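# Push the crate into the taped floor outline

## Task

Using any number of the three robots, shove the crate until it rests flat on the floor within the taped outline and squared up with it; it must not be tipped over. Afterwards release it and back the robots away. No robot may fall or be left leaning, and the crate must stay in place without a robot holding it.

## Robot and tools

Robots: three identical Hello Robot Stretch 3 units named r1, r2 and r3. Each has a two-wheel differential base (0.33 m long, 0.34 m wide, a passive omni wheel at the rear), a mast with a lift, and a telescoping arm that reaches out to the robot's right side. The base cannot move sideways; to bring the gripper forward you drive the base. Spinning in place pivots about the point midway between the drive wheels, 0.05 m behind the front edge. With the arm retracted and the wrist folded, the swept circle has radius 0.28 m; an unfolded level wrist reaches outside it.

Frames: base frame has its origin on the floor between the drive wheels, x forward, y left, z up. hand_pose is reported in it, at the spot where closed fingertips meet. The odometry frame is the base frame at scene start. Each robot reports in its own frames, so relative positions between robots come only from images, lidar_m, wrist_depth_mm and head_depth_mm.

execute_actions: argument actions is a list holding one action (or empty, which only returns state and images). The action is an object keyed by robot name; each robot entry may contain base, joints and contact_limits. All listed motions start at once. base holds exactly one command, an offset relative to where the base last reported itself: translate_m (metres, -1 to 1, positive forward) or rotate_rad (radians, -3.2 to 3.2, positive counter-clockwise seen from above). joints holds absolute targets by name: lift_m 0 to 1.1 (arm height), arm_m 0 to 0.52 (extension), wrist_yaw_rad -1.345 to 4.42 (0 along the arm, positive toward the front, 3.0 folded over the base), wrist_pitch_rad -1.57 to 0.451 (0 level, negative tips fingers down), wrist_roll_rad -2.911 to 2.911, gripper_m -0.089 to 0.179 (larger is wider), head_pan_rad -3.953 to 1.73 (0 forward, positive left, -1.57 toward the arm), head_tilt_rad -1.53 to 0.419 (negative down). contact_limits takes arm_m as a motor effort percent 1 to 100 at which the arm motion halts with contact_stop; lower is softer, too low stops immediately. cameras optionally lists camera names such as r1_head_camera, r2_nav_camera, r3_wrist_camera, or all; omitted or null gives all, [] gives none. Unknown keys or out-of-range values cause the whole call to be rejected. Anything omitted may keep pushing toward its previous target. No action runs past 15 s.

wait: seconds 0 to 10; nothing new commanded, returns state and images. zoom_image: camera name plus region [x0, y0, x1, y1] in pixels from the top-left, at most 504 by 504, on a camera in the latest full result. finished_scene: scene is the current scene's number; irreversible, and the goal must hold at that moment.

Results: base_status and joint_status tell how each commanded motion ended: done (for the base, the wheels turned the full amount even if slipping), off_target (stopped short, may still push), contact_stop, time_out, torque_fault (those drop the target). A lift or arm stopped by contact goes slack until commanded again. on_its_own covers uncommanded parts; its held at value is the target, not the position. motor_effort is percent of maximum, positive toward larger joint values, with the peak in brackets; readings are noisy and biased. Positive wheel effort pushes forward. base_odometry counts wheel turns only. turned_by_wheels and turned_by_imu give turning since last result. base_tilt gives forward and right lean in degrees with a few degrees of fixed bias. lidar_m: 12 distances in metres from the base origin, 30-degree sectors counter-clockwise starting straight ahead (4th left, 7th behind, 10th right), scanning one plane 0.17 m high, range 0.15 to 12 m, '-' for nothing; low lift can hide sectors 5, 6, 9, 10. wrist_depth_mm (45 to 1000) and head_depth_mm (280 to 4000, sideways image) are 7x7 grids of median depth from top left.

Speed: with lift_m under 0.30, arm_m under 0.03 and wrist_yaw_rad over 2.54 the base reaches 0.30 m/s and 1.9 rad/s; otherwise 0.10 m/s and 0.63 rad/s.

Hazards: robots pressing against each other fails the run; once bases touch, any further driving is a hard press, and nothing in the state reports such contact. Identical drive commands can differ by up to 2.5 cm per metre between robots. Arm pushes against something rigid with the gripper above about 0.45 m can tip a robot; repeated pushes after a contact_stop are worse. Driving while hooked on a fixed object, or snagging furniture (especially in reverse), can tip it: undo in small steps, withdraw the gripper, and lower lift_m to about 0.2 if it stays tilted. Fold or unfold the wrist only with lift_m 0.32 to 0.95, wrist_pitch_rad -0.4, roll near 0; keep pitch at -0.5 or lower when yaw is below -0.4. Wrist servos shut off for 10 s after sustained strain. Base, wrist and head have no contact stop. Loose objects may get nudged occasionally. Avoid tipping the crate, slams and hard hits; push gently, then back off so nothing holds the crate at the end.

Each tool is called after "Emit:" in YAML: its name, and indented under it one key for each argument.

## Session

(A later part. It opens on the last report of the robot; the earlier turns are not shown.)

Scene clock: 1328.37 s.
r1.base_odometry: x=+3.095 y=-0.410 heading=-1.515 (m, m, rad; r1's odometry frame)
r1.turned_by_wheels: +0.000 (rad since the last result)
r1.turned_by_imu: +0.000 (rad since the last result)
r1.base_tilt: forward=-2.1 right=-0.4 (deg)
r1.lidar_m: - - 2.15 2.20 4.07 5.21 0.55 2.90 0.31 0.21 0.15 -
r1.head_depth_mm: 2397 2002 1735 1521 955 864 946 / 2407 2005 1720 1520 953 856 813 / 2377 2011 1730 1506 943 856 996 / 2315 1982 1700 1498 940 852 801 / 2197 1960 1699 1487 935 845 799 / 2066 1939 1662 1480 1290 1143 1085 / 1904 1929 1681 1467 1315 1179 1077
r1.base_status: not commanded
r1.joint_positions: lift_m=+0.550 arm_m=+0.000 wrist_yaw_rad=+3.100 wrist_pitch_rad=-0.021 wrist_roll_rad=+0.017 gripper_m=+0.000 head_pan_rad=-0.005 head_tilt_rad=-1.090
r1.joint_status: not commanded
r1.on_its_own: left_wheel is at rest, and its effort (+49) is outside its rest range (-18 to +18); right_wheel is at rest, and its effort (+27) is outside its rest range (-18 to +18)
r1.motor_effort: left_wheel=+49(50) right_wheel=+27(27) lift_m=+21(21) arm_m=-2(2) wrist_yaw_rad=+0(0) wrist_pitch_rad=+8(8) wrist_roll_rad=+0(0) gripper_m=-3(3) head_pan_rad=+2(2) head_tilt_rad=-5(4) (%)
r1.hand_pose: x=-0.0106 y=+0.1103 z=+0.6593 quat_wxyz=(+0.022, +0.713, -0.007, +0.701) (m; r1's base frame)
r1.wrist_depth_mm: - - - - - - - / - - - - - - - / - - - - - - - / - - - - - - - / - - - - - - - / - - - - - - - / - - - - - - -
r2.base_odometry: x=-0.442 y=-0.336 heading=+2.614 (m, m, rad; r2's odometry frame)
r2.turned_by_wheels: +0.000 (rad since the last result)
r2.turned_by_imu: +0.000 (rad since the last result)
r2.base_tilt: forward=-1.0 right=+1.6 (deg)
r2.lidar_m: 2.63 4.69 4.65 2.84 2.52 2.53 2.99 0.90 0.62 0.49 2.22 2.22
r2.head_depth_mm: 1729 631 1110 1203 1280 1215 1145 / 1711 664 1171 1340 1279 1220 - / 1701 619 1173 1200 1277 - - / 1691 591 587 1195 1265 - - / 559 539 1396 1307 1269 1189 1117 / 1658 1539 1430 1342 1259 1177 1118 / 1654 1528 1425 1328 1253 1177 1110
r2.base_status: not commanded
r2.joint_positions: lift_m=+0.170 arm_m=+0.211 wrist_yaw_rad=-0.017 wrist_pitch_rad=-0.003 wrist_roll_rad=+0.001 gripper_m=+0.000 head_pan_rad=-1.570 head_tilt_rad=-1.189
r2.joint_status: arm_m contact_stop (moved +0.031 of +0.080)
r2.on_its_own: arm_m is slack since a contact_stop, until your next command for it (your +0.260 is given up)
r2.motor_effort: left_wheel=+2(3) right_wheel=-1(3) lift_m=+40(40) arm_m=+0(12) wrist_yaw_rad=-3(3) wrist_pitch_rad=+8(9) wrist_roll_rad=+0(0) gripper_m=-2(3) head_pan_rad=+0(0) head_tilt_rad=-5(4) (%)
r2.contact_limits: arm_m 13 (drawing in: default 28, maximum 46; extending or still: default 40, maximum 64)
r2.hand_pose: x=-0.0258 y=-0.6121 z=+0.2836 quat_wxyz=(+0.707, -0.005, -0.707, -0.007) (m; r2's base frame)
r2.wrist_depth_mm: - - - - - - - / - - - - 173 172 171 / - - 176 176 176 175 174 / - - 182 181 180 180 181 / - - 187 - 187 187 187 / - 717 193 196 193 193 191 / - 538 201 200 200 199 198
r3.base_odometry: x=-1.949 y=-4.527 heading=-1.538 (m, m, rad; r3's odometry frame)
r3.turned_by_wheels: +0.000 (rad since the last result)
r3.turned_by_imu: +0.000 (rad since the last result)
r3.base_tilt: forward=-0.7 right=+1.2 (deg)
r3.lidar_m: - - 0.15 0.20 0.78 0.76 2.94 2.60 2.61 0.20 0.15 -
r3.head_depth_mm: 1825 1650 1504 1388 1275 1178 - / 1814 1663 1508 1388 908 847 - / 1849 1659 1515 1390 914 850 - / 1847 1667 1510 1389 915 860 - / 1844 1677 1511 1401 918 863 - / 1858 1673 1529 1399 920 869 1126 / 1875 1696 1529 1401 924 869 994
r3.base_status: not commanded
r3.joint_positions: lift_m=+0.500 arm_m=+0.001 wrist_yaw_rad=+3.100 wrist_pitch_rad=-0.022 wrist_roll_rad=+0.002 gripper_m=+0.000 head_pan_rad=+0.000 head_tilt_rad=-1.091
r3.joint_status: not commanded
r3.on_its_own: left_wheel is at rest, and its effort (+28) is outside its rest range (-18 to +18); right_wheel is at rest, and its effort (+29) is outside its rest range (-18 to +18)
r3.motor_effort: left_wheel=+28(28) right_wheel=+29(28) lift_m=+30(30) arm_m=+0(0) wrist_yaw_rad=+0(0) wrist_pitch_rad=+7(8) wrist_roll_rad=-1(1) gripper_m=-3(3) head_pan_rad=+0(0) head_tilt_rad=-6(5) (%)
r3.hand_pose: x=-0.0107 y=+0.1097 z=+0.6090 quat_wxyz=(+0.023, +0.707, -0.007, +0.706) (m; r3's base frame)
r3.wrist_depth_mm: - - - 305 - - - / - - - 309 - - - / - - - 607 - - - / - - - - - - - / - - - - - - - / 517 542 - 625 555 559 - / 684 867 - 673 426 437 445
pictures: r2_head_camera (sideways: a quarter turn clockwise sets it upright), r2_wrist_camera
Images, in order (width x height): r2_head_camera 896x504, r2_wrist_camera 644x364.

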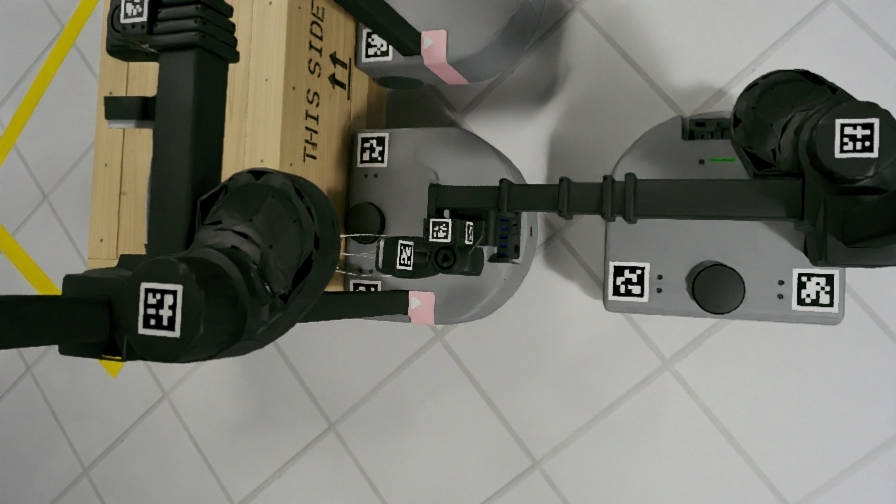

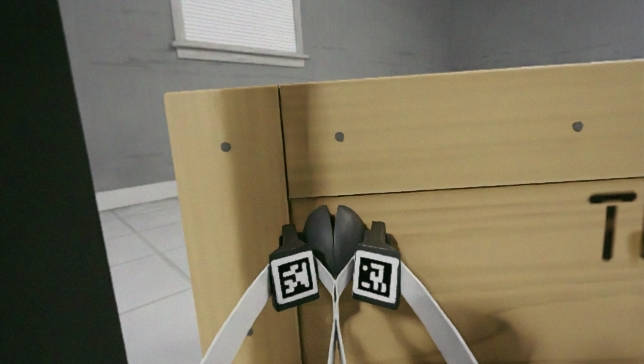

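Emit:
execute_actions:
  actions:
    - {"r2":{"joints":{"arm_m":0.33},"contact_limits":{"arm_m":100}},"r3":{"base":{"translate_m":0.10}},"r1":{"base":{"translate_m":0.14}}}
  cameras: ["r2_head_camera"]

Emit:
execute_actions:
  actions:
    - {"r2":{"joints":{"arm_m":0.29,"wrist_yaw_rad":-0.02,"wrist_pitch_rad":0.02}}}
  cameras: ["r2_head_camera","r2_wrist_camera"]

Scene clock: 1335.10 s.
r1.base_odometry: x=+3.103 y=-0.549 heading=-1.514 (m, m, rad; r1's odometry frame)
r1.turned_by_wheels: +0.001 (rad since the last result)
r1.turned_by_imu: -0.037 (rad since the last result)
r1.base_tilt: forward=-2.0 right=-0.4 (deg)
r1.lidar_m: - - 2.08 2.13 3.72 5.19 0.46 0.48 0.31 0.21 0.15 -
r1.head_depth_mm: 2439 2031 1742 1521 954 865 944 / 2418 1988 1718 1513 951 857 812 / 2363 1974 1702 1500 943 856 993 / 2377 1968 1716 1483 948 851 804 / 2190 1944 1679 1493 940 844 800 / 2103 1939 1658 1473 1294 1141 1076 / 1898 1923 1661 1473 1307 1186 1077
r1.base_status: translate_m off_target (by the wheels' count: +0.1397 of +0.1400)
r1.joint_positions: lift_m=+0.550 arm_m=+0.000 wrist_yaw_rad=+3.100 wrist_pitch_rad=-0.021 wrist_roll_rad=+0.017 gripper_m=+0.000 head_pan_rad=-0.005 head_tilt_rad=-1.090
r1.joint_status: not commanded
r1.on_its_own: left_wheel is at rest, and its effort (+44) is outside its rest range (-18 to +18); right_wheel is at rest, and its effort (+19) is outside its rest range (-18 to +18)
r1.motor_effort: left_wheel=+44(51) right_wheel=+19(68) lift_m=+21(20) arm_m=-1(2) wrist_yaw_rad=+0(0) wrist_pitch_rad=+8(8) wrist_roll_rad=+0(0) gripper_m=-2(2) head_pan_rad=+3(3) head_tilt_rad=-5(5) (%)
r1.hand_pose: x=-0.0106 y=+0.1103 z=+0.6593 quat_wxyz=(+0.022, +0.713, -0.007, +0.701) (m; r1's base frame)
r1.wrist_depth_mm: - - - - - - - / - - - - - - - / - - - - - - - / - - - - - - - / - - - - - - - / - - - - - - - / - - - - - - -
r2.base_odometry: x=-0.442 y=-0.336 heading=+2.614 (m, m, rad; r2's odometry frame)
r2.turned_by_wheels: +0.000 (rad since the last result)
r2.turned_by_imu: +0.036 (rad since the last result)
r2.base_tilt: forward=-7.7 right=-8.0 (deg)
r2.lidar_m: 2.79 4.67 1.42 0.98 0.92 0.94 1.22 0.92 0.65 0.57 2.30 2.32
r2.head_depth_mm: 2092 1266 1181 1253 1294 1197 1100 / 2098 1234 1256 1431 1315 1215 - / 2129 914 1272 1293 1338 - - / 2145 781 1250 1290 1339 - - / 2177 732 1274 1442 1348 1225 1113 / 735 766 1678 1491 1354 1232 1133 / 2221 1922 1690 1506 1363 1243 1141
r2.base_status: not commanded
r2.joint_positions: lift_m=+0.170 arm_m=+0.327 wrist_yaw_rad=+0.000 wrist_pitch_rad=-0.533 wrist_roll_rad=-0.006 gripper_m=+0.000 head_pan_rad=-1.570 head_tilt_rad=-1.189
r2.joint_status: all done
r2.on_its_own: base_tilt is 11.9 degrees off its reading at the scene's start (forward=-1.1 right=+1.9); arm_m is at rest, and its effort (+38) is outside its rest range (-14 to +14); wrist_yaw_rad is at rest, and its effort (-17) is outside its rest range (-12 to +12); wrist_pitch_rad is at rest, and its effort (+96) is outside its rest range (-20 to +32)
r2.motor_effort: left_wheel=-2(9) right_wheel=+1(1) lift_m=+39(40) arm_m=+38(71) wrist_yaw_rad=-17(28) wrist_pitch_rad=+96(95) wrist_roll_rad=+3(3) gripper_m=-7(10) head_pan_rad=+0(0) head_tilt_rad=-5(4) (%)
r2.contact_limits: arm_m 64 (drawing in: default 28, maximum 46; extending or still: default 40, maximum 64)
r2.hand_pose: x=-0.0216 y=-0.6807 z=+0.1575 quat_wxyz=(+0.684, +0.187, -0.680, -0.186) (m; r2's base frame)
r2.wrist_depth_mm: - - - 377 254 192 145 / - - 202 159 140 133 130 / - 169 155 151 148 144 141 / - 919 171 167 162 158 155 / 826 740 191 183 180 177 172 / 636 602 223 217 202 197 192 / 541 500 260 240 234 223 215
r3.base_odometry: x=-1.945 y=-4.627 heading=-1.538 (m, m, rad; r3's odometry frame)
r3.turned_by_wheels: +0.000 (rad since the last result)
r3.turned_by_imu: -0.038 (rad since the last result)
r3.base_tilt: forward=-0.8 right=+1.2 (deg)
r3.lidar_m: - - 0.15 0.20 0.65 0.56 3.02 2.61 2.61 0.20 0.15 -
r3.head_depth_mm: 1820 1653 1502 1378 1277 1176 - / 1821 1650 1509 1385 914 850 - / 1826 1663 1510 1392 914 853 - / 1831 1669 1509 1398 917 858 - / 1847 1663 1525 1397 920 861 - / 1853 1681 1536 1402 927 866 1131 / 1864 1677 1523 1405 922 865 995
r3.base_status: translate_m off_target (by the wheels' count: +0.0996 of +0.1000)
r3.joint_positions: lift_m=+0.500 arm_m=+0.001 wrist_yaw_rad=+3.100 wrist_pitch_rad=-0.022 wrist_roll_rad=+0.002 gripper_m=+0.000 head_pan_rad=+0.000 head_tilt_rad=-1.092
r3.joint_status: not commanded
r3.on_its_own: left_wheel is at rest, and its effort (+44) is outside its rest range (-18 to +18); right_wheel is at rest, and its effort (+57) is outside its rest range (-18 to +18)
r3.motor_effort: left_wheel=+44(81) right_wheel=+57(100) lift_m=+31(33) arm_m=+0(0) wrist_yaw_rad=+0(1) wrist_pitch_rad=+8(9) wrist_roll_rad=-2(1) gripper_m=-3(3) head_pan_rad=+0(1) head_tilt_rad=-5(6) (%)
r3.hand_pose: x=-0.0107 y=+0.1097 z=+0.6091 quat_wxyz=(+0.023, +0.707, -0.007, +0.706) (m; r3's base frame)
r3.wrist_depth_mm: - - - 308 - - - / - - - 312 - - - / - - - 609 - - - / - - - - - - - / - - - - - - - / - - - 624 551 561 - / 633 895 - 683 426 436 441
pictures: r2_head_camera (sideways: a quarter turn clockwise sets it upright)
Images, in order (width x height): r2_head_camera 896x504.

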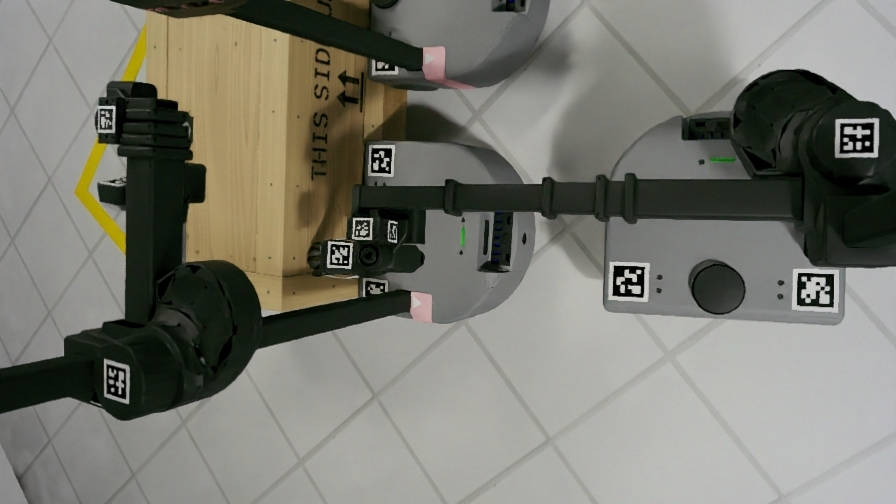

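Scene clock: 1338.00 s.
r1.base_odometry: x=+3.103 y=-0.549 heading=-1.514 (m, m, rad; r1's odometry frame)
r1.turned_by_wheels: +0.000 (rad since the last result)
r1.turned_by_imu: +0.001 (rad since the last result)
r1.base_tilt: forward=-2.1 right=-0.4 (deg)
r1.lidar_m: - - 2.09 2.13 3.74 5.21 0.58 2.93 0.31 0.21 0.15 -
r1.head_depth_mm: 2436 2022 1743 1524 955 862 944 / 2399 2009 1725 1516 955 858 811 / 2389 1976 1715 1502 949 854 992 / 2340 1970 1689 1500 941 851 805 / 2196 1949 1684 1480 933 845 797 / 2100 1958 1672 1479 1298 1142 1080 / 1922 1921 1660 1464 1304 1184 1079
r1.base_status: not commanded
r1.joint_positions: lift_m=+0.550 arm_m=+0.000 wrist_yaw_rad=+3.100 wrist_pitch_rad=-0.021 wrist_roll_rad=+0.017 gripper_m=+0.000 head_pan_rad=-0.005 head_tilt_rad=-1.090
r1.joint_status: not commanded
r1.on_its_own: left_wheel is at rest, and its effort (+44) is outside its rest range (-18 to +18); right_wheel is at rest, and its effort (+19) is outside its rest range (-18 to +18)
r1.motor_effort: left_wheel=+44(44) right_wheel=+19(19) lift_m=+21(21) arm_m=-1(2) wrist_yaw_rad=+0(0) wrist_pitch_rad=+8(8) wrist_roll_rad=+0(0) gripper_m=-3(2) head_pan_rad=+3(2) head_tilt_rad=-4(5) (%)
r1.hand_pose: x=-0.0106 y=+0.1103 z=+0.6593 quat_wxyz=(+0.022, +0.713, -0.007, +0.701) (m; r1's base frame)
r1.wrist_depth_mm: - - - - - - - / - - - - - - - / - - - - - - - / - - - - - - - / - - - - - - - / - - - - - - - / - - - - - - -
r2.base_odometry: x=-0.442 y=-0.336 heading=+2.614 (m, m, rad; r2's odometry frame)
r2.turned_by_wheels: +0.000 (rad since the last result)
r2.turned_by_imu: -0.039 (rad since the last result)
r2.base_tilt: forward=-1.2 right=+1.6 (deg)
r2.lidar_m: 2.64 4.68 4.69 2.84 2.51 2.52 2.98 0.91 0.63 0.53 2.23 2.22
r2.head_depth_mm: 1716 646 1135 1199 1283 1210 1142 / 1699 647 1205 1358 1287 1219 - / 1701 631 1224 1212 1284 - - / 1687 601 1230 1205 1272 - - / 563 564 1226 1273 1270 1185 1115 / 1649 1524 1433 1339 1255 1185 1118 / 1666 1525 1425 1333 1252 1178 1112
r2.base_status: not commanded
r2.joint_positions: lift_m=+0.170 arm_m=+0.245 wrist_yaw_rad=+0.000 wrist_pitch_rad=-0.005 wrist_roll_rad=-0.004 gripper_m=+0.000 head_pan_rad=-1.570 head_tilt_rad=-1.189
r2.joint_status: arm_m off_target (ended at +0.245, target +0.290); the others done
r2.on_its_own: arm_m is at rest, and its effort (+34) is outside its rest range (-14 to +14); wrist_yaw_rad is at rest, and its effort (-16) is outside its rest range (-12 to +12)
r2.motor_effort: left_wheel=+1(34) right_wheel=-3(22) lift_m=+38(40) arm_m=+34(36) wrist_yaw_rad=-16(17) wrist_pitch_rad=+9(96) wrist_roll_rad=+2(3) gripper_m=-6(7) head_pan_rad=+0(1) head_tilt_rad=-5(6) (%)
r2.hand_pose: x=-0.0216 y=-0.6461 z=+0.2832 quat_wxyz=(+0.709, +0.002, -0.705, -0.002) (m; r2's base frame)
r2.wrist_depth_mm: - - - - - - - / - - - - 166 163 159 / - - 176 172 169 165 163 / - - 181 177 174 171 169 / - - 186 183 180 178 174 / 675 757 193 191 185 183 179 / - 561 199 196 193 188 184
r3.base_odometry: x=-1.945 y=-4.627 heading=-1.538 (m, m, rad; r3's odometry frame)
r3.turned_by_wheels: +0.000 (rad since the last result)
r3.turned_by_imu: +0.000 (rad since the last result)
r3.base_tilt: forward=-0.7 right=+1.2 (deg)
r3.lidar_m: - - 0.15 0.20 4.45 0.76 3.00 2.62 2.61 0.20 0.15 -
r3.head_depth_mm: 1835 1669 1499 1379 1278 1177 - / 1843 1655 1504 1379 910 846 - / 1840 1663 1507 1390 914 851 - / 1824 1659 1510 1395 917 858 - / 1857 1670 1514 1392 918 860 - / 1859 1680 1523 1400 918 864 1134 / 1872 1669 1535 1408 922 865 993
r3.base_status: not commanded
r3.joint_positions: lift_m=+0.500 arm_m=+0.001 wrist_yaw_rad=+3.100 wrist_pitch_rad=-0.022 wrist_roll_rad=+0.002 gripper_m=+0.000 head_pan_rad=+0.000 head_tilt_rad=-1.092
r3.joint_status: not commanded
r3.on_its_own: left_wheel is at rest, and its effort (+44) is outside its rest range (-18 to +18); right_wheel is at rest, and its effort (+58) is outside its rest range (-18 to +18)
r3.motor_effort: left_wheel=+44(44) right_wheel=+58(57) lift_m=+31(31) arm_m=+0(0) wrist_yaw_rad=+0(0) wrist_pitch_rad=+7(7) wrist_roll_rad=-1(1) gripper_m=-3(3) head_pan_rad=+0(0) head_tilt_rad=-5(6) (%)
r3.hand_pose: x=-0.0107 y=+0.1097 z=+0.6091 quat_wxyz=(+0.023, +0.707, -0.007, +0.706) (m; r3's base frame)
r3.wrist_depth_mm: - - - 309 - - - / - - - 313 - - - / - - - 611 - - - / - - - - - - - / - - - - - - - / 495 522 - 625 552 553 - / 681 862 - 674 425 439 446
pictures: r2_head_camera (sideways: a quarter turn clockwise sets it upright), r2_wrist_camera
Images, in order (width x height): r2_head_camera 896x504, r2_wrist_camera 644x364.

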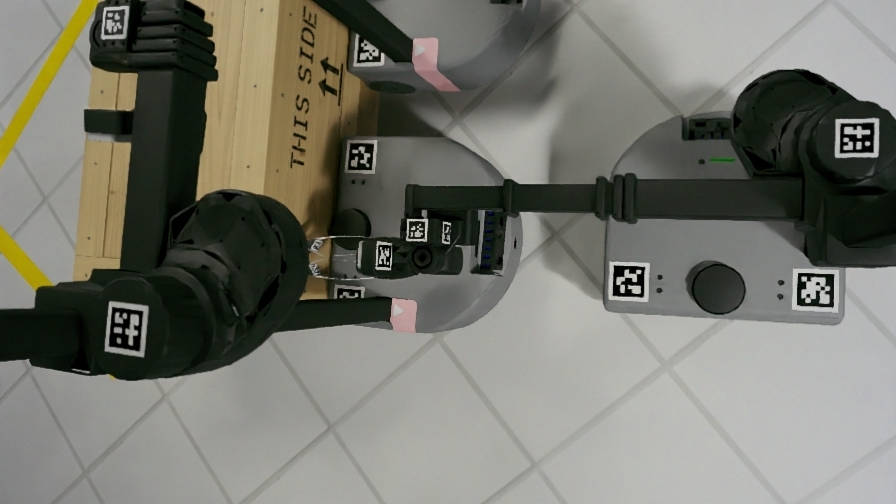

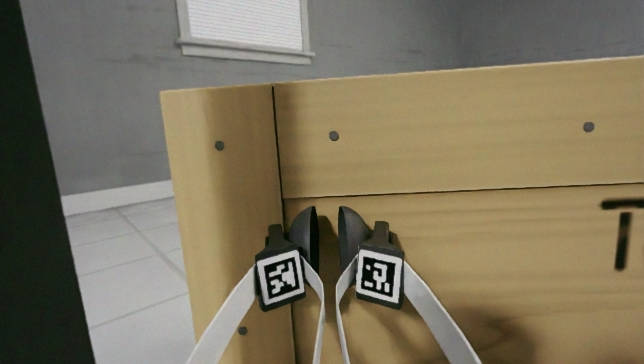

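Emit:
execute_actions:
  actions:
    - {"r2":{"joints":{"arm_m":0.0},"base":{"translate_m":-0.28}},"r1":{"base":{"translate_m":-0.09}}}
  cameras: []

Emit:
execute_actions:
  actions:
    - {"r1":{"base":{"rotate_rad":-0.6}}}
  cameras: []

Emit:
execute_actions:
  actions:
    - {"r1":{"base":{"translate_m":-0.21}}}
  cameras: ["r2_nav_camera","r2_head_camera"]

Scene clock: 1348.73 s.
r1.base_odometry: x=+3.098 y=-0.460 heading=-1.514 (m, m, rad; r1's odometry frame)
r1.turned_by_wheels: +0.000 (rad since the last result)
r1.turned_by_imu: +0.001 (rad since the last result)
r1.base_tilt: forward=-1.9 right=-0.3 (deg)
r1.lidar_m: - 0.15 0.20 2.21 3.86 5.12 3.32 0.52 2.87 0.30 0.20 0.15
r1.head_depth_mm: 2429 2005 1735 1520 958 901 944 / 2390 2015 1717 1511 950 898 1084 / 2399 2010 1716 1506 946 886 1131 / 2336 1995 1690 1489 938 876 1133 / 2258 1943 1693 1495 937 865 1128 / 2131 1943 1676 1480 1300 1152 1110 / 1986 1938 1663 1463 1300 1179 1070
r1.base_status: done
r1.joint_positions: lift_m=+0.550 arm_m=+0.000 wrist_yaw_rad=+3.100 wrist_pitch_rad=-0.021 wrist_roll_rad=+0.017 gripper_m=+0.000 head_pan_rad=-0.005 head_tilt_rad=-1.090
r1.joint_status: not commanded
r1.motor_effort: left_wheel=+0(35) right_wheel=+0(19) lift_m=+21(21) arm_m=-2(1) wrist_yaw_rad=+0(1) wrist_pitch_rad=+8(8) wrist_roll_rad=+0(0) gripper_m=-1(3) head_pan_rad=+3(2) head_tilt_rad=-5(4) (%)
r1.hand_pose: x=-0.0106 y=+0.1103 z=+0.6593 quat_wxyz=(+0.022, +0.713, -0.007, +0.701) (m; r1's base frame)
r1.wrist_depth_mm: - - - - - - - / - - - - - - - / - - - - - - - / - - - - - - - / - - - - - - - / - - - - - - - / - - - - - - -
r2.base_odometry: x=-0.200 y=-0.477 heading=+2.614 (m, m, rad; r2's odometry frame)
r2.turned_by_wheels: +0.000 (rad since the last result)
r2.turned_by_imu: +0.024 (rad since the last result)
r2.base_tilt: forward=-1.0 right=+1.8 (deg)
r2.lidar_m: 2.91 4.89 4.17 2.61 2.34 2.35 2.82 1.89 0.52 0.51 0.52 2.42
r2.head_depth_mm: 1711 1120 646 1229 1291 1212 1145 / 577 599 634 1204 1271 1220 - / 1703 1084 1059 1187 1276 - - / 1683 1082 1207 1342 - - - / 1665 603 1233 1179 1252 1190 1112 / 1667 637 1214 1166 1227 1182 1113 / 1645 717 1395 1154 1240 1176 1118
r2.base_status: done
r2.joint_positions: lift_m=+0.170 arm_m=+0.000 wrist_yaw_rad=-0.019 wrist_pitch_rad=-0.002 wrist_roll_rad=-0.004 gripper_m=+0.000 head_pan_rad=-1.570 head_tilt_rad=-1.189
r2.joint_status: all done
r2.motor_effort: left_wheel=-1(21) right_wheel=+1(34) lift_m=+38(38) arm_m=-5(36) wrist_yaw_rad=+0(66) wrist_pitch_rad=+8(10) wrist_roll_rad=+2(2) gripper_m=-1(11) head_pan_rad=+0(0) head_tilt_rad=-5(5) (%)
r2.hand_pose: x=-0.0264 y=-0.4015 z=+0.2838 quat_wxyz=(+0.709, -0.006, -0.705, -0.008) (m; r2's base frame)
r2.wrist_depth_mm: - - - - - - - / - - - - - - - / - 418 408 397 388 382 374 / - 428 417 410 400 393 388 / - 445 433 422 283 404 399 / 765 454 447 436 282 346 344 / 310 300 300 449 358 278 271
r3.base_odometry: x=-1.945 y=-4.627 heading=-1.538 (m, m, rad; r3's odometry frame)
r3.turned_by_wheels: +0.000 (rad since the last result)
r3.turned_by_imu: +0.000 (rad since the last result)
r3.base_tilt: forward=-0.7 right=+1.2 (deg)
r3.lidar_m: - - 0.15 0.20 0.59 0.60 0.72 2.62 2.61 0.20 0.15 -
r3.head_depth_mm: 1827 1651 1502 1380 1283 1174 - / 1839 1654 1510 1389 910 845 - / 1835 1647 1504 1388 911 850 - / 1831 1676 1515 1395 918 855 - / 1851 1680 1527 1393 920 865 - / 1866 1676 1520 1404 921 863 1141 / 1882 1682 1525 1404 922 868 1138
r3.base_status: not commanded
r3.joint_positions: lift_m=+0.500 arm_m=+0.001 wrist_yaw_rad=+3.100 wrist_pitch_rad=-0.022 wrist_roll_rad=+0.002 gripper_m=+0.000 head_pan_rad=+0.000 head_tilt_rad=-1.092
r3.joint_status: not commanded
r3.on_its_own: left_wheel is at rest, and its effort (+44) is outside its rest range (-18 to +18); right_wheel is at rest, and its effort (+58) is outside its rest range (-18 to +18)
r3.motor_effort: left_wheel=+44(44) right_wheel=+58(57) lift_m=+31(31) arm_m=+0(0) wrist_yaw_rad=+0(0) wrist_pitch_rad=+7(7) wrist_roll_rad=-2(1) gripper_m=-3(3) head_pan_rad=+0(0) head_tilt_rad=-6(6) (%)
r3.hand_pose: x=-0.0107 y=+0.1097 z=+0.6091 quat_wxyz=(+0.023, +0.707, -0.007, +0.706) (m; r3's base frame)
r3.wrist_depth_mm: - - - - - - - / - - - - - - - / - - - - - - - / - - - - - - - / - - - - - - - / - - - - 551 562 - / 892 892 - 719 429 434 445
pictures: none
No camera images: the call's "cameras" was empty. Leave "cameras" out to get every camera's image.

Scene clock: 1350.63 s.
r1.base_odometry: x=+3.098 y=-0.460 heading=-2.114 (m, m, rad; r1's odometry frame)
r1.turned_by_wheels: -0.600 (rad since the last result)
r1.turned_by_imu: -0.603 (rad since the last result)
r1.base_tilt: forward=-2.0 right=-0.5 (deg)
r1.lidar_m: 0.15 - 0.15 0.18 2.12 3.43 5.14 3.45 0.52 2.87 0.30 0.22
r1.head_depth_mm: 2435 2016 1730 1501 575 1052 1101 / 2409 1984 1722 1069 994 1047 1119 / 2409 1981 1705 1057 961 1160 1135 / 2341 1967 1705 1053 941 1151 1129 / 2330 1947 1683 1053 942 867 1124 / 2300 1953 1676 1470 929 839 1010 / 2285 1926 1660 1459 925 846 1070
r1.base_status: done
r1.joint_positions: lift_m=+0.550 arm_m=+0.000 wrist_yaw_rad=+3.100 wrist_pitch_rad=-0.021 wrist_roll_rad=+0.017 gripper_m=+0.000 head_pan_rad=-0.005 head_tilt_rad=-1.090
r1.joint_status: not commanded
r1.motor_effort: left_wheel=+2(5) right_wheel=-3(6) lift_m=+21(21) arm_m=-1(2) wrist_yaw_rad=+0(0) wrist_pitch_rad=+8(8) wrist_roll_rad=+0(0) gripper_m=-3(2) head_pan_rad=+2(2) head_tilt_rad=-4(5) (%)
r1.hand_pose: x=-0.0106 y=+0.1103 z=+0.6593 quat_wxyz=(+0.022, +0.713, -0.007, +0.701) (m; r1's base frame)
r1.wrist_depth_mm: - - - - - - - / - - - - - - - / - - - - - - - / - - - - - - - / - - - - - - - / - - - - - - - / - - - - - - -
r2.base_odometry: x=-0.200 y=-0.477 heading=+2.614 (m, m, rad; r2's odometry frame)
r2.turned_by_wheels: +0.000 (rad since the last result)
r2.turned_by_imu: +0.000 (rad since the last result)
r2.base_tilt: forward=-1.3 right=+1.9 (deg)
r2.lidar_m: 2.90 4.88 4.17 2.61 2.34 2.35 2.84 1.90 0.52 0.51 0.52 2.42
r2.head_depth_mm: 1706 1123 645 1230 1290 1212 1140 / 576 600 635 1204 1263 1217 - / 1692 1085 1060 1186 1279 - - / 1683 1105 1208 1344 - - - / 1676 1099 1228 1235 1265 1186 1115 / 1650 1083 1195 1168 1236 1187 1118 / 1657 739 977 1175 1238 1177 1112
r2.base_status: not commanded
r2.joint_positions: lift_m=+0.170 arm_m=+0.000 wrist_yaw_rad=-0.019 wrist_pitch_rad=-0.002 wrist_roll_rad=-0.004 gripper_m=+0.000 head_pan_rad=-1.570 head_tilt_rad=-1.189
r2.joint_status: not commanded
r2.motor_effort: left_wheel=-1(1) right_wheel=+1(1) lift_m=+38(38) arm_m=-4(4) wrist_yaw_rad=-1(0) wrist_pitch_rad=+8(8) wrist_roll_rad=+2(2) gripper_m=-2(2) head_pan_rad=+0(0) head_tilt_rad=-4(4) (%)
r2.hand_pose: x=-0.0264 y=-0.4015 z=+0.2838 quat_wxyz=(+0.709, -0.006, -0.705, -0.008) (m; r2's base frame)
r2.wrist_depth_mm: - - - - - - - / - - - - - - - / - 416 411 398 388 381 380 / - 428 421 412 399 394 388 / - 446 431 424 284 406 399 / 756 450 443 441 283 343 341 / 312 300 458 446 357 278 271
r3.base_odometry: x=-1.945 y=-4.627 heading=-1.538 (m, m, rad; r3's odometry frame)
r3.turned_by_wheels: +0.000 (rad since the last result)
r3.turned_by_imu: +0.000 (rad since the last result)
r3.base_tilt: forward=-0.8 right=+1.2 (deg)
r3.lidar_m: - - 0.15 0.20 0.45 0.61 0.72 2.62 2.61 0.20 0.15 -
r3.head_depth_mm: 1820 1651 1508 1379 1274 1177 - / 1847 1655 1509 1387 913 848 - / 1841 1664 1515 1390 915 845 - / 1828 1671 1515 1399 918 857 - / 1852 1677 1524 1400 922 859 - / 1861 1675 1530 1389 919 863 1139 / 1876 1681 1533 1401 928 866 1133
r3.base_status: not commanded
r3.joint_positions: lift_m=+0.500 arm_m=+0.001 wrist_yaw_rad=+3.100 wrist_pitch_rad=-0.022 wrist_roll_rad=+0.002 gripper_m=+0.000 head_pan_rad=+0.000 head_tilt_rad=-1.092
r3.joint_status: not commanded
r3.on_its_own: left_wheel is at rest, and its effort (+44) is outside its rest range (-18 to +18); right_wheel is at rest, and its effort (+57) is outside its rest range (-18 to +18)
r3.motor_effort: left_wheel=+44(44) right_wheel=+57(57) lift_m=+31(31) arm_m=+0(0) wrist_yaw_rad=+0(0) wrist_pitch_rad=+7(8) wrist_roll_rad=-1(1) gripper_m=-3(3) head_pan_rad=+0(0) head_tilt_rad=-4(5) (%)
r3.hand_pose: x=-0.0107 y=+0.1097 z=+0.6091 quat_wxyz=(+0.023, +0.707, -0.007, +0.706) (m; r3's base frame)
r3.wrist_depth_mm: - - - - - - - / - - - - - - - / - - - - - - - / - - - - - - - / - - - - - - - / - - - - 551 558 - / 891 898 - 688 429 435 444
pictures: none
No camera images: the call's "cameras" was empty. Leave "cameras" out to get every camera's image.

Scene clock: 1353.90 s.
r1.base_odometry: x=+3.206 y=-0.280 heading=-2.114 (m, m, rad; r1's odometry frame)
r1.turned_by_wheels: +0.000 (rad since the last result)
r1.turned_by_imu: +0.001 (rad since the last result)
r1.base_tilt: forward=-2.0 right=-0.5 (deg)
r1.lidar_m: 0.33 0.31 1.95 1.94 2.17 3.48 4.93 3.41 0.63 0.44 3.13 0.46
r1.head_depth_mm: 2428 2021 1683 642 1202 1215 966 / 2388 1995 1213 1075 1159 1183 1150 / 2392 1990 1204 1079 1228 1205 1124 / 2367 1956 1197 1058 1206 1208 1129 / 2319 1949 1683 1052 986 1194 1125 / 2302 1932 1677 1044 946 1164 1112 / 2268 1915 1670 1033 1253 1192 1081
r1.base_status: done
r1.joint_positions: lift_m=+0.550 arm_m=+0.000 wrist_yaw_rad=+3.100 wrist_pitch_rad=-0.021 wrist_roll_rad=+0.017 gripper_m=+0.000 head_pan_rad=-0.005 head_tilt_rad=-1.090
r1.joint_status: not commanded
r1.motor_effort: left_wheel=+2(3) right_wheel=-2(6) lift_m=+21(21) arm_m=-1(2) wrist_yaw_rad=+1(1) wrist_pitch_rad=+8(8) wrist_roll_rad=+0(0) gripper_m=-2(2) head_pan_rad=+2(2) head_tilt_rad=-4(5) (%)
r1.hand_pose: x=-0.0106 y=+0.1103 z=+0.6593 quat_wxyz=(+0.022, +0.713, -0.007, +0.701) (m; r1's base frame)
r1.wrist_depth_mm: - - - - - - - / - - - - - - - / - - - - - - - / - - - - - - - / - - - - - - - / - - - - - - - / - - - - - - -
r2.base_odometry: x=-0.200 y=-0.477 heading=+2.614 (m, m, rad; r2's odometry frame)
r2.turned_by_wheels: +0.000 (rad since the last result)
r2.turned_by_imu: -0.001 (rad since the last result)
r2.base_tilt: forward=-1.2 right=+1.9 (deg)
r2.lidar_m: 2.91 4.89 4.15 2.61 2.34 2.34 2.82 1.90 0.52 0.51 0.44 0.45
r2.head_depth_mm: 1708 1129 646 1240 1292 1213 1141 / 575 599 635 1202 1267 1213 - / 1692 1087 1063 1191 1279 - - / 1680 1107 1209 1344 - - - / 1668 1099 1229 1341 1270 1189 1114 / 1655 1092 1256 1337 1229 1185 1119 / 1645 1119 1391 1127 1101 1177 1118
r2.base_status: not commanded
r2.joint_positions: lift_m=+0.170 arm_m=+0.000 wrist_yaw_rad=-0.019 wrist_pitch_rad=-0.002 wrist_roll_rad=-0.004 gripper_m=+0.000 head_pan_rad=-1.570 head_tilt_rad=-1.189
r2.joint_status: not commanded
r2.motor_effort: left_wheel=-1(1) right_wheel=+1(0) lift_m=+38(38) arm_m=-4(4) wrist_yaw_rad=-1(0) wrist_pitch_rad=+8(8) wrist_roll_rad=+2(2) gripper_m=-2(3) head_pan_rad=+0(0) head_tilt_rad=-5(5) (%)
r2.hand_pose: x=-0.0264 y=-0.4015 z=+0.2838 quat_wxyz=(+0.709, -0.006, -0.705, -0.008) (m; r2's base frame)
r2.wrist_depth_mm: - - - - - - - / - - - - - - - / - 423 409 397 388 382 376 / - 428 418 415 402 392 388 / - 447 435 421 285 403 401 / 764 454 445 439 282 344 342 / 585 465 459 449 358 278 271
r3.base_odometry: x=-1.945 y=-4.627 heading=-1.538 (m, m, rad; r3's odometry frame)
r3.turned_by_wheels: +0.000 (rad since the last result)
r3.turned_by_imu: +0.000 (rad since the last result)
r3.base_tilt: forward=-0.7 right=+1.2 (deg)
r3.lidar_m: - - 0.15 0.20 0.74 0.61 0.72 2.61 2.61 0.20 0.15 -
r3.head_depth_mm: 1832 1658 1496 1386 1278 1182 - / 1849 1659 1511 1383 910 850 - / 1844 1652 1515 1392 914 853 - / 1833 1668 1522 1387 921 860 - / 1849 1665 1513 1388 919 860 - / 1857 1683 1515 1405 917 864 1142 / 1869 1679 1532 1407 921 866 1134
r3.base_status: not commanded
r3.joint_positions: lift_m=+0.500 arm_m=+0.001 wrist_yaw_rad=+3.100 wrist_pitch_rad=-0.022 wrist_roll_rad=+0.002 gripper_m=+0.000 head_pan_rad=+0.000 head_tilt_rad=-1.092
r3.joint_status: not commanded
r3.on_its_own: left_wheel is at rest, and its effort (+44) is outside its rest range (-18 to +18); right_wheel is at rest, and its effort (+57) is outside its rest range (-18 to +18)
r3.motor_effort: left_wheel=+44(44) right_wheel=+57(57) lift_m=+31(31) arm_m=+0(0) wrist_yaw_rad=+0(0) wrist_pitch_rad=+8(7) wrist_roll_rad=-1(1) gripper_m=-3(3) head_pan_rad=+0(0) head_tilt_rad=-6(6) (%)
r3.hand_pose: x=-0.0107 y=+0.1097 z=+0.6091 quat_wxyz=(+0.023, +0.707, -0.007, +0.706) (m; r3's base frame)
r3.wrist_depth_mm: - - - - - - - / - - - - - - - / - - - - - - - / - - - - - - - / - - - - - - - / - - - - 553 558 - / 894 688 - 888 429 438 442
pictures: r2_head_camera (sideways: a quarter turn clockwise sets it upright), r2_nav_camera (sideways: a quarter turn counterclockwise sets it upright)
Images, in order (width x height): r2_head_camera 896x504, r2_nav_camera 672x504.

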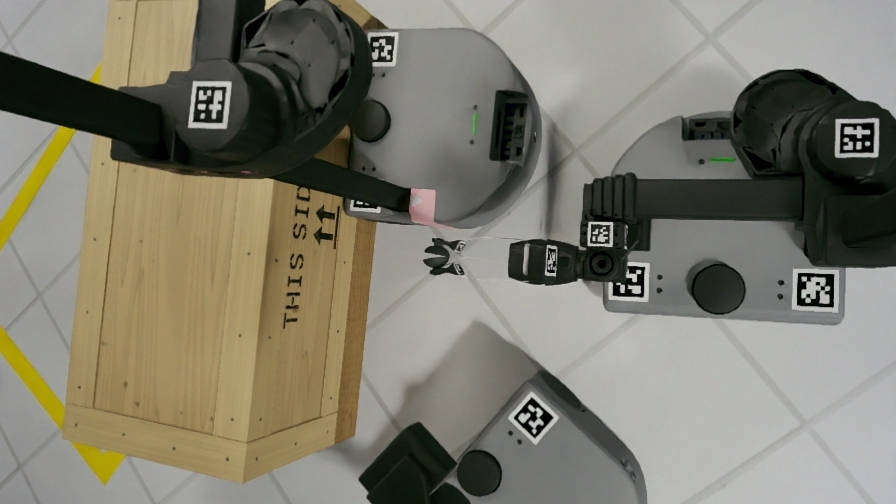

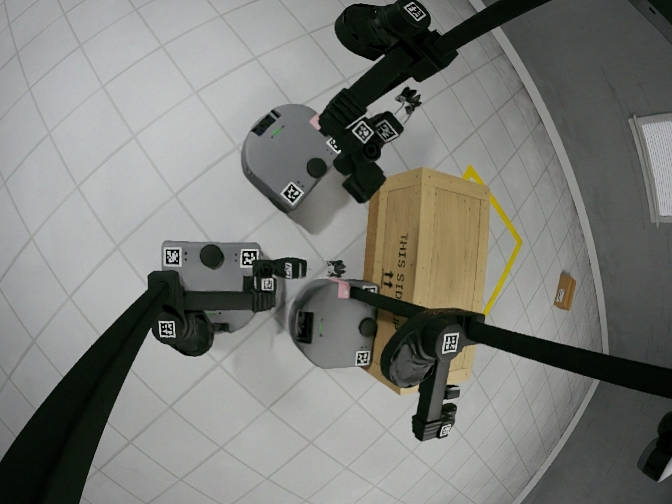

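Emit:
execute_actions:
  actions:
    - {"r1":{"base":{"rotate_rad":0.6}},"r2":{"base":{"rotate_rad":-0.25}}}
  cameras: []

Emit:
execute_actions:
  actions:
    - {"r1":{"base":{"translate_m":0.262}}}
  cameras: ["r1_head_camera"]

Emit:
execute_actions:
  actions:
    - {"r2":{"base":{"translate_m":0.30}}}
  cameras: ["r2_head_camera"]

Scene clock: 1360.37 s.
r1.base_odometry: x=+3.206 y=-0.280 heading=-1.514 (m, m, rad; r1's odometry frame)
r1.turned_by_wheels: +0.600 (rad since the last result)
r1.turned_by_imu: +0.605 (rad since the last result)
r1.base_tilt: forward=-2.0 right=-0.4 (deg)
r1.lidar_m: 0.31 1.94 1.94 2.24 3.94 4.94 3.27 0.44 0.44 2.13 0.45 0.33
r1.head_depth_mm: 2447 2009 1725 1081 985 1079 1081 / 2382 1984 1721 1067 985 1213 1145 / 2345 2001 1704 1063 976 1203 1121 / 2347 1968 1707 1059 974 1200 1129 / 2238 1958 1677 1464 1300 1193 1121 / 2165 1938 1674 1468 1313 1192 1115 / 2024 1905 1658 1470 1309 1183 1079
r1.base_status: done
r1.joint_positions: lift_m=+0.550 arm_m=+0.000 wrist_yaw_rad=+3.100 wrist_pitch_rad=-0.021 wrist_roll_rad=+0.017 gripper_m=+0.000 head_pan_rad=-0.005 head_tilt_rad=-1.090
r1.joint_status: not commanded
r1.motor_effort: left_wheel=+0(5) right_wheel=+4(7) lift_m=+21(21) arm_m=-1(1) wrist_yaw_rad=+0(0) wrist_pitch_rad=+8(8) wrist_roll_rad=+0(0) gripper_m=-2(2) head_pan_rad=+3(2) head_tilt_rad=-3(4) (%)
r1.hand_pose: x=-0.0106 y=+0.1103 z=+0.6593 quat_wxyz=(+0.022, +0.713, -0.007, +0.701) (m; r1's base frame)
r1.wrist_depth_mm: - - - - - - - / - - - - - - - / - - - - - - - / - - - - - - - / - - - - - - - / - - - - - - - / - - - - - - -
r2.base_odometry: x=-0.200 y=-0.477 heading=+2.364 (m, m, rad; r2's odometry frame)
r2.turned_by_wheels: -0.250 (rad since the last result)
r2.turned_by_imu: -0.255 (rad since the last result)
r2.base_tilt: forward=-1.1 right=+2.0 (deg)
r2.lidar_m: 2.55 3.70 4.89 3.04 2.38 2.33 2.49 1.90 0.72 0.51 0.65 0.44
r2.head_depth_mm: 1711 727 1473 1371 1284 1212 1148 / 1701 695 1259 1330 1282 1218 - / 1700 666 651 1209 1287 - - / 585 607 1009 1205 - - - / 1666 1089 1206 1344 1266 1191 1117 / 1668 1093 1167 1334 1236 1182 1121 / 1647 1085 1097 1331 1092 1150 1111
r2.base_status: done
r2.joint_positions: lift_m=+0.170 arm_m=+0.000 wrist_yaw_rad=-0.019 wrist_pitch_rad=-0.002 wrist_roll_rad=-0.004 gripper_m=+0.000 head_pan_rad=-1.570 head_tilt_rad=-1.189
r2.joint_status: not commanded
r2.motor_effort: left_wheel=+2(8) right_wheel=-2(5) lift_m=+38(38) arm_m=-4(4) wrist_yaw_rad=+0(0) wrist_pitch_rad=+8(8) wrist_roll_rad=+2(2) gripper_m=-2(2) head_pan_rad=+0(0) head_tilt_rad=-4(5) (%)
r2.hand_pose: x=-0.0264 y=-0.4015 z=+0.2838 quat_wxyz=(+0.709, -0.006, -0.705, -0.008) (m; r2's base frame)
r2.wrist_depth_mm: - - - - - - - / - - - - - - - / 364 380 395 413 438 461 - / 369 385 406 424 452 470 - / 380 395 418 287 462 485 899 / 388 403 423 303 372 362 634 / 395 415 439 291 285 279 271
r3.base_odometry: x=-1.945 y=-4.627 heading=-1.538 (m, m, rad; r3's odometry frame)
r3.turned_by_wheels: +0.000 (rad since the last result)
r3.turned_by_imu: +0.000 (rad since the last result)
r3.base_tilt: forward=-0.7 right=+1.3 (deg)
r3.lidar_m: - - 0.15 0.20 4.44 0.60 0.75 2.61 2.61 0.20 0.15 -
r3.head_depth_mm: 1827 1646 1508 1380 1280 1179 - / 1830 1667 1505 1383 911 844 - / 1819 1662 1513 1392 917 847 - / 1837 1659 1521 1388 916 859 - / 1849 1659 1520 1389 918 863 - / 1845 1677 1527 1405 920 860 1139 / 1871 1692 1526 1406 921 866 1131
r3.base_status: not commanded
r3.joint_positions: lift_m=+0.500 arm_m=+0.001 wrist_yaw_rad=+3.100 wrist_pitch_rad=-0.022 wrist_roll_rad=+0.002 gripper_m=+0.000 head_pan_rad=+0.000 head_tilt_rad=-1.092
r3.joint_status: not commanded
r3.on_its_own: left_wheel is at rest, and its effort (+44) is outside its rest range (-18 to +18); right_wheel is at rest, and its effort (+58) is outside its rest range (-18 to +18)
r3.motor_effort: left_wheel=+44(44) right_wheel=+58(57) lift_m=+31(31) arm_m=+0(0) wrist_yaw_rad=+0(0) wrist_pitch_rad=+7(8) wrist_roll_rad=-1(1) gripper_m=-3(3) head_pan_rad=+0(1) head_tilt_rad=-6(5) (%)
r3.hand_pose: x=-0.0107 y=+0.1097 z=+0.6091 quat_wxyz=(+0.023, +0.707, -0.007, +0.706) (m; r3's base frame)
r3.wrist_depth_mm: - - - - - - - / - - - - - - - / - - - - - - - / - - - - - - - / - - - - - - - / - - - - 556 559 - / 903 691 - 874 427 439 445
pictures: none
No camera images: the call's "cameras" was empty. Leave "cameras" out to get every camera's image.

Scene clock: 1364.17 s.
r1.base_odometry: x=+3.221 y=-0.541 heading=-1.514 (m, m, rad; r1's odometry frame)
r1.turned_by_wheels: +0.000 (rad since the last result)
r1.turned_by_imu: +0.001 (rad since the last result)
r1.base_tilt: forward=-2.0 right=-0.3 (deg)
r1.lidar_m: - 1.75 1.75 2.03 3.57 5.11 3.48 0.65 3.01 0.21 0.15 -
r1.head_depth_mm: 2427 2032 1730 1526 959 861 970 / 2390 1979 1728 1518 949 858 812 / 2376 1991 1698 1503 950 855 1007 / 2291 1952 1697 1500 942 850 804 / 2151 1955 1691 1478 1302 1177 1118 / 1992 1941 1671 1473 1323 1189 1109 / 1830 1922 1654 1459 1308 1188 1079
r1.base_status: done
r1.joint_positions: lift_m=+0.550 arm_m=+0.000 wrist_yaw_rad=+3.100 wrist_pitch_rad=-0.021 wrist_roll_rad=+0.017 gripper_m=+0.000 head_pan_rad=-0.005 head_tilt_rad=-1.090
r1.joint_status: not commanded
r1.motor_effort: left_wheel=-1(2) right_wheel=+3(8) lift_m=+21(21) arm_m=-1(1) wrist_yaw_rad=+0(0) wrist_pitch_rad=+8(8) wrist_roll_rad=+0(0) gripper_m=-2(2) head_pan_rad=+2(2) head_tilt_rad=-4(4) (%)
r1.hand_pose: x=-0.0106 y=+0.1103 z=+0.6593 quat_wxyz=(+0.022, +0.713, -0.007, +0.701) (m; r1's base frame)
r1.wrist_depth_mm: - - - - - - - / - - - - - - - / - - - - - - - / - - - - - - - / - - - - - - - / - - - - - - - / - - - - - - -
r2.base_odometry: x=-0.200 y=-0.477 heading=+2.364 (m, m, rad; r2's odometry frame)
r2.turned_by_wheels: +0.000 (rad since the last result)
r2.turned_by_imu: -0.001 (rad since the last result)
r2.base_tilt: forward=-1.2 right=+1.9 (deg)
r2.lidar_m: 2.55 3.71 4.87 3.03 2.38 2.33 2.49 1.90 0.72 0.51 0.65 0.69
r2.head_depth_mm: 1726 726 1470 1368 1286 1207 1144 / 1702 696 1262 1324 1278 1211 - / 1693 666 654 1217 1282 - - / 584 608 1005 1202 - - - / 1671 1082 1210 1346 1266 1191 1118 / 1661 1091 1167 1330 1254 1187 1116 / 1654 1088 1130 1164 1234 1177 1119
r2.base_status: not commanded
r2.joint_positions: lift_m=+0.170 arm_m=+0.000 wrist_yaw_rad=-0.019 wrist_pitch_rad=-0.002 wrist_roll_rad=-0.004 gripper_m=+0.000 head_pan_rad=-1.570 head_tilt_rad=-1.189
r2.joint_status: not commanded
r2.motor_effort: left_wheel=+2(2) right_wheel=-2(2) lift_m=+38(38) arm_m=-5(4) wrist_yaw_rad=+0(0) wrist_pitch_rad=+8(8) wrist_roll_rad=+2(2) gripper_m=-3(3) head_pan_rad=+0(0) head_tilt_rad=-4(4) (%)
r2.hand_pose: x=-0.0264 y=-0.4015 z=+0.2838 quat_wxyz=(+0.709, -0.006, -0.705, -0.008) (m; r2's base frame)
r2.wrist_depth_mm: - - - - - - - / - - - - - - - / 368 380 397 413 437 459 - / 370 388 406 420 450 473 - / 380 395 415 287 464 488 899 / 387 406 424 304 372 359 626 / 359 414 435 289 286 279 271
r3.base_odometry: x=-1.945 y=-4.627 heading=-1.538 (m, m, rad; r3's odometry frame)
r3.turned_by_wheels: +0.000 (rad since the last result)
r3.turned_by_imu: +0.000 (rad since the last result)
r3.base_tilt: forward=-0.8 right=+1.3 (deg)
r3.lidar_m: - - 0.15 0.20 4.45 0.60 0.75 2.61 2.61 0.20 0.15 -
r3.head_depth_mm: 1842 1658 1502 1386 1276 1176 - / 1832 1668 1511 1384 912 848 - / 1839 1662 1513 1404 915 848 - / 1828 1666 1508 1384 917 862 - / 1858 1672 1520 1395 916 859 - / 1856 1676 1523 1391 918 864 1136 / 1847 1672 1526 1405 922 867 1121
r3.base_status: not commanded
r3.joint_positions: lift_m=+0.500 arm_m=+0.001 wrist_yaw_rad=+3.100 wrist_pitch_rad=-0.022 wrist_roll_rad=+0.002 gripper_m=+0.000 head_pan_rad=+0.000 head_tilt_rad=-1.092
r3.joint_status: not commanded
r3.on_its_own: left_wheel is at rest, and its effort (+44) is outside its rest range (-18 to +18); right_wheel is at rest, and its effort (+57) is outside its rest range (-18 to +18)
r3.motor_effort: left_wheel=+44(44) right_wheel=+57(57) lift_m=+31(31) arm_m=+0(0) wrist_yaw_rad=+0(0) wrist_pitch_rad=+7(7) wrist_roll_rad=-1(1) gripper_m=-4(4) head_pan_rad=+0(0) head_tilt_rad=-5(5) (%)
r3.hand_pose: x=-0.0107 y=+0.1097 z=+0.6091 quat_wxyz=(+0.023, +0.707, -0.007, +0.706) (m; r3's base frame)
r3.wrist_depth_mm: - - - - - - - / - - - 425 - - - / - - - - - - - / - - - - - - - / - - - - - - - / - - - 812 552 559 - / 891 896 - 686 428 439 445
pictures: r1_head_camera (sideways: a quarter turn clockwise sets it upright)
Images, in order (width x height): r1_head_camera 896x504.

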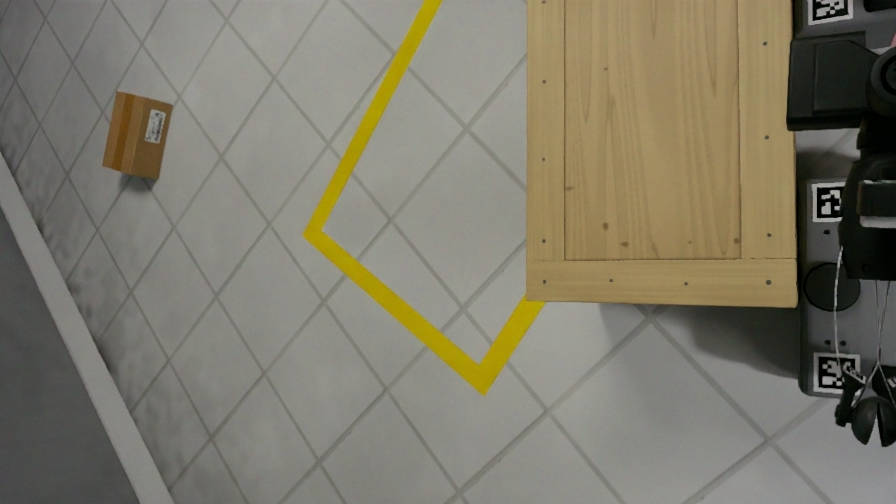

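Scene clock: 1368.37 s.
r1.base_odometry: x=+3.221 y=-0.541 heading=-1.514 (m, m, rad; r1's odometry frame)
r1.turned_by_wheels: +0.000 (rad since the last result)
r1.turned_by_imu: +0.001 (rad since the last result)
r1.base_tilt: forward=-2.0 right=-0.4 (deg)
r1.lidar_m: - 1.75 1.75 2.03 3.58 5.13 0.50 3.01 3.02 0.21 0.15 -
r1.head_depth_mm: 2417 2009 1736 1522 956 868 963 / 2403 1998 1718 1513 951 858 811 / 2381 1976 1722 1493 948 854 1014 / 2296 1962 1696 1492 939 849 803 / 2162 1937 1702 1484 1307 1177 1116 / 1978 1942 1666 1478 1313 1193 1106 / 1817 1929 1667 1473 1306 1183 1080
r1.base_status: not commanded
r1.joint_positions: lift_m=+0.550 arm_m=+0.000 wrist_yaw_rad=+3.100 wrist_pitch_rad=-0.021 wrist_roll_rad=+0.017 gripper_m=+0.000 head_pan_rad=-0.005 head_tilt_rad=-1.090
r1.joint_status: not commanded
r1.motor_effort: left_wheel=-1(2) right_wheel=+3(3) lift_m=+21(21) arm_m=-2(2) wrist_yaw_rad=+0(1) wrist_pitch_rad=+8(8) wrist_roll_rad=+0(0) gripper_m=-2(3) head_pan_rad=+2(3) head_tilt_rad=-5(4) (%)
r1.hand_pose: x=-0.0106 y=+0.1103 z=+0.6593 quat_wxyz=(+0.022, +0.713, -0.007, +0.701) (m; r1's base frame)
r1.wrist_depth_mm: - - - - - - - / - - - - - - - / - - - - - - - / - - - - - - - / - - - - - - - / - - - - - - - / - - - - - - -
r2.base_odometry: x=-0.414 y=-0.267 heading=+2.364 (m, m, rad; r2's odometry frame)
r2.turned_by_wheels: +0.000 (rad since the last result)
r2.turned_by_imu: -0.001 (rad since the last result)
r2.base_tilt: forward=-1.2 right=+1.8 (deg)
r2.lidar_m: 2.29 3.33 4.70 3.35 2.62 2.58 2.75 2.14 0.58 0.51 0.48 2.16
r2.head_depth_mm: 1721 1112 1140 1215 1285 1213 1142 / 1714 1119 1150 1233 1286 1219 - / 1704 1113 1169 1360 1288 - - / 1679 612 1126 1317 - - - / 1668 615 1086 1173 1228 1186 1115 / 1664 609 1044 1168 1230 1180 1121 / 1651 729 559 1291 1249 1181 1112
r2.base_status: done
r2.joint_positions: lift_m=+0.170 arm_m=+0.000 wrist_yaw_rad=-0.019 wrist_pitch_rad=-0.002 wrist_roll_rad=-0.004 gripper_m=+0.000 head_pan_rad=-1.570 head_tilt_rad=-1.189
r2.joint_status: not commanded
r2.motor_effort: left_wheel=+2(10) right_wheel=-2(2) lift_m=+38(38) arm_m=-4(4) wrist_yaw_rad=+0(1) wrist_pitch_rad=+8(8) wrist_roll_rad=+2(2) gripper_m=-3(2) head_pan_rad=+0(0) head_tilt_rad=-4(5) (%)
r2.hand_pose: x=-0.0264 y=-0.4015 z=+0.2838 quat_wxyz=(+0.709, -0.006, -0.705, -0.008) (m; r2's base frame)
r2.wrist_depth_mm: - - - - - - - / - - - - - - 410 / - 329 340 356 374 398 295 / - 334 350 366 388 408 300 / - 346 357 370 400 424 302 / 784 670 363 389 413 411 311 / 318 295 300 308 416 419 299
r3.base_odometry: x=-1.945 y=-4.627 heading=-1.538 (m, m, rad; r3's odometry frame)
r3.turned_by_wheels: +0.000 (rad since the last result)
r3.turned_by_imu: +0.000 (rad since the last result)
r3.base_tilt: forward=-0.8 right=+1.3 (deg)
r3.lidar_m: - - 0.15 0.20 0.72 0.72 3.00 2.61 2.62 0.20 0.15 -
r3.head_depth_mm: 1827 1644 1511 1384 1277 1178 - / 1823 1650 1519 1382 908 841 - / 1822 1670 1512 1390 914 848 - / 1829 1662 1519 1394 912 861 - / 1868 1663 1523 1398 918 861 - / 1865 1669 1531 1405 924 862 1136 / 1876 1687 1527 1403 925 868 1131
r3.base_status: not commanded
r3.joint_positions: lift_m=+0.500 arm_m=+0.001 wrist_yaw_rad=+3.100 wrist_pitch_rad=-0.022 wrist_roll_rad=+0.002 gripper_m=+0.000 head_pan_rad=+0.000 head_tilt_rad=-1.092
r3.joint_status: not commanded
r3.on_its_own: left_wheel is at rest, and its effort (+44) is outside its rest range (-18 to +18); right_wheel is at rest, and its effort (+57) is outside its rest range (-18 to +18)
r3.motor_effort: left_wheel=+44(44) right_wheel=+57(57) lift_m=+31(31) arm_m=+0(0) wrist_yaw_rad=+0(0) wrist_pitch_rad=+7(8) wrist_roll_rad=-1(1) gripper_m=-3(3) head_pan_rad=+0(0) head_tilt_rad=-6(5) (%)
r3.hand_pose: x=-0.0107 y=+0.1097 z=+0.6091 quat_wxyz=(+0.023, +0.707, -0.007, +0.706) (m; r3's base frame)
r3.wrist_depth_mm: - - - - - - - / - - - 427 - - - / - - - - - - - / - - - - - - - / - - - - - - - / 493 566 - 803 555 557 - / 652 658 - 686 425 439 445
pictures: r2_head_camera (sideways: a quarter turn clockwise sets it upright)
Images, in order (width x height): r2_head_camera 896x504.

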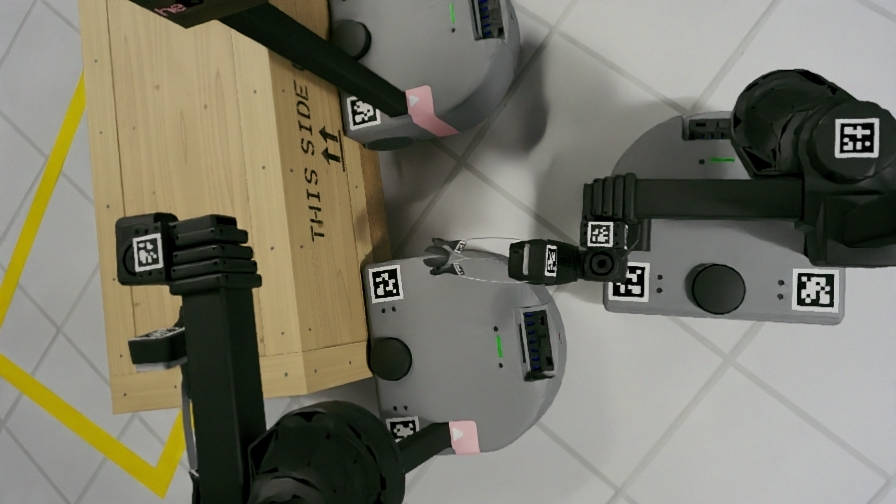

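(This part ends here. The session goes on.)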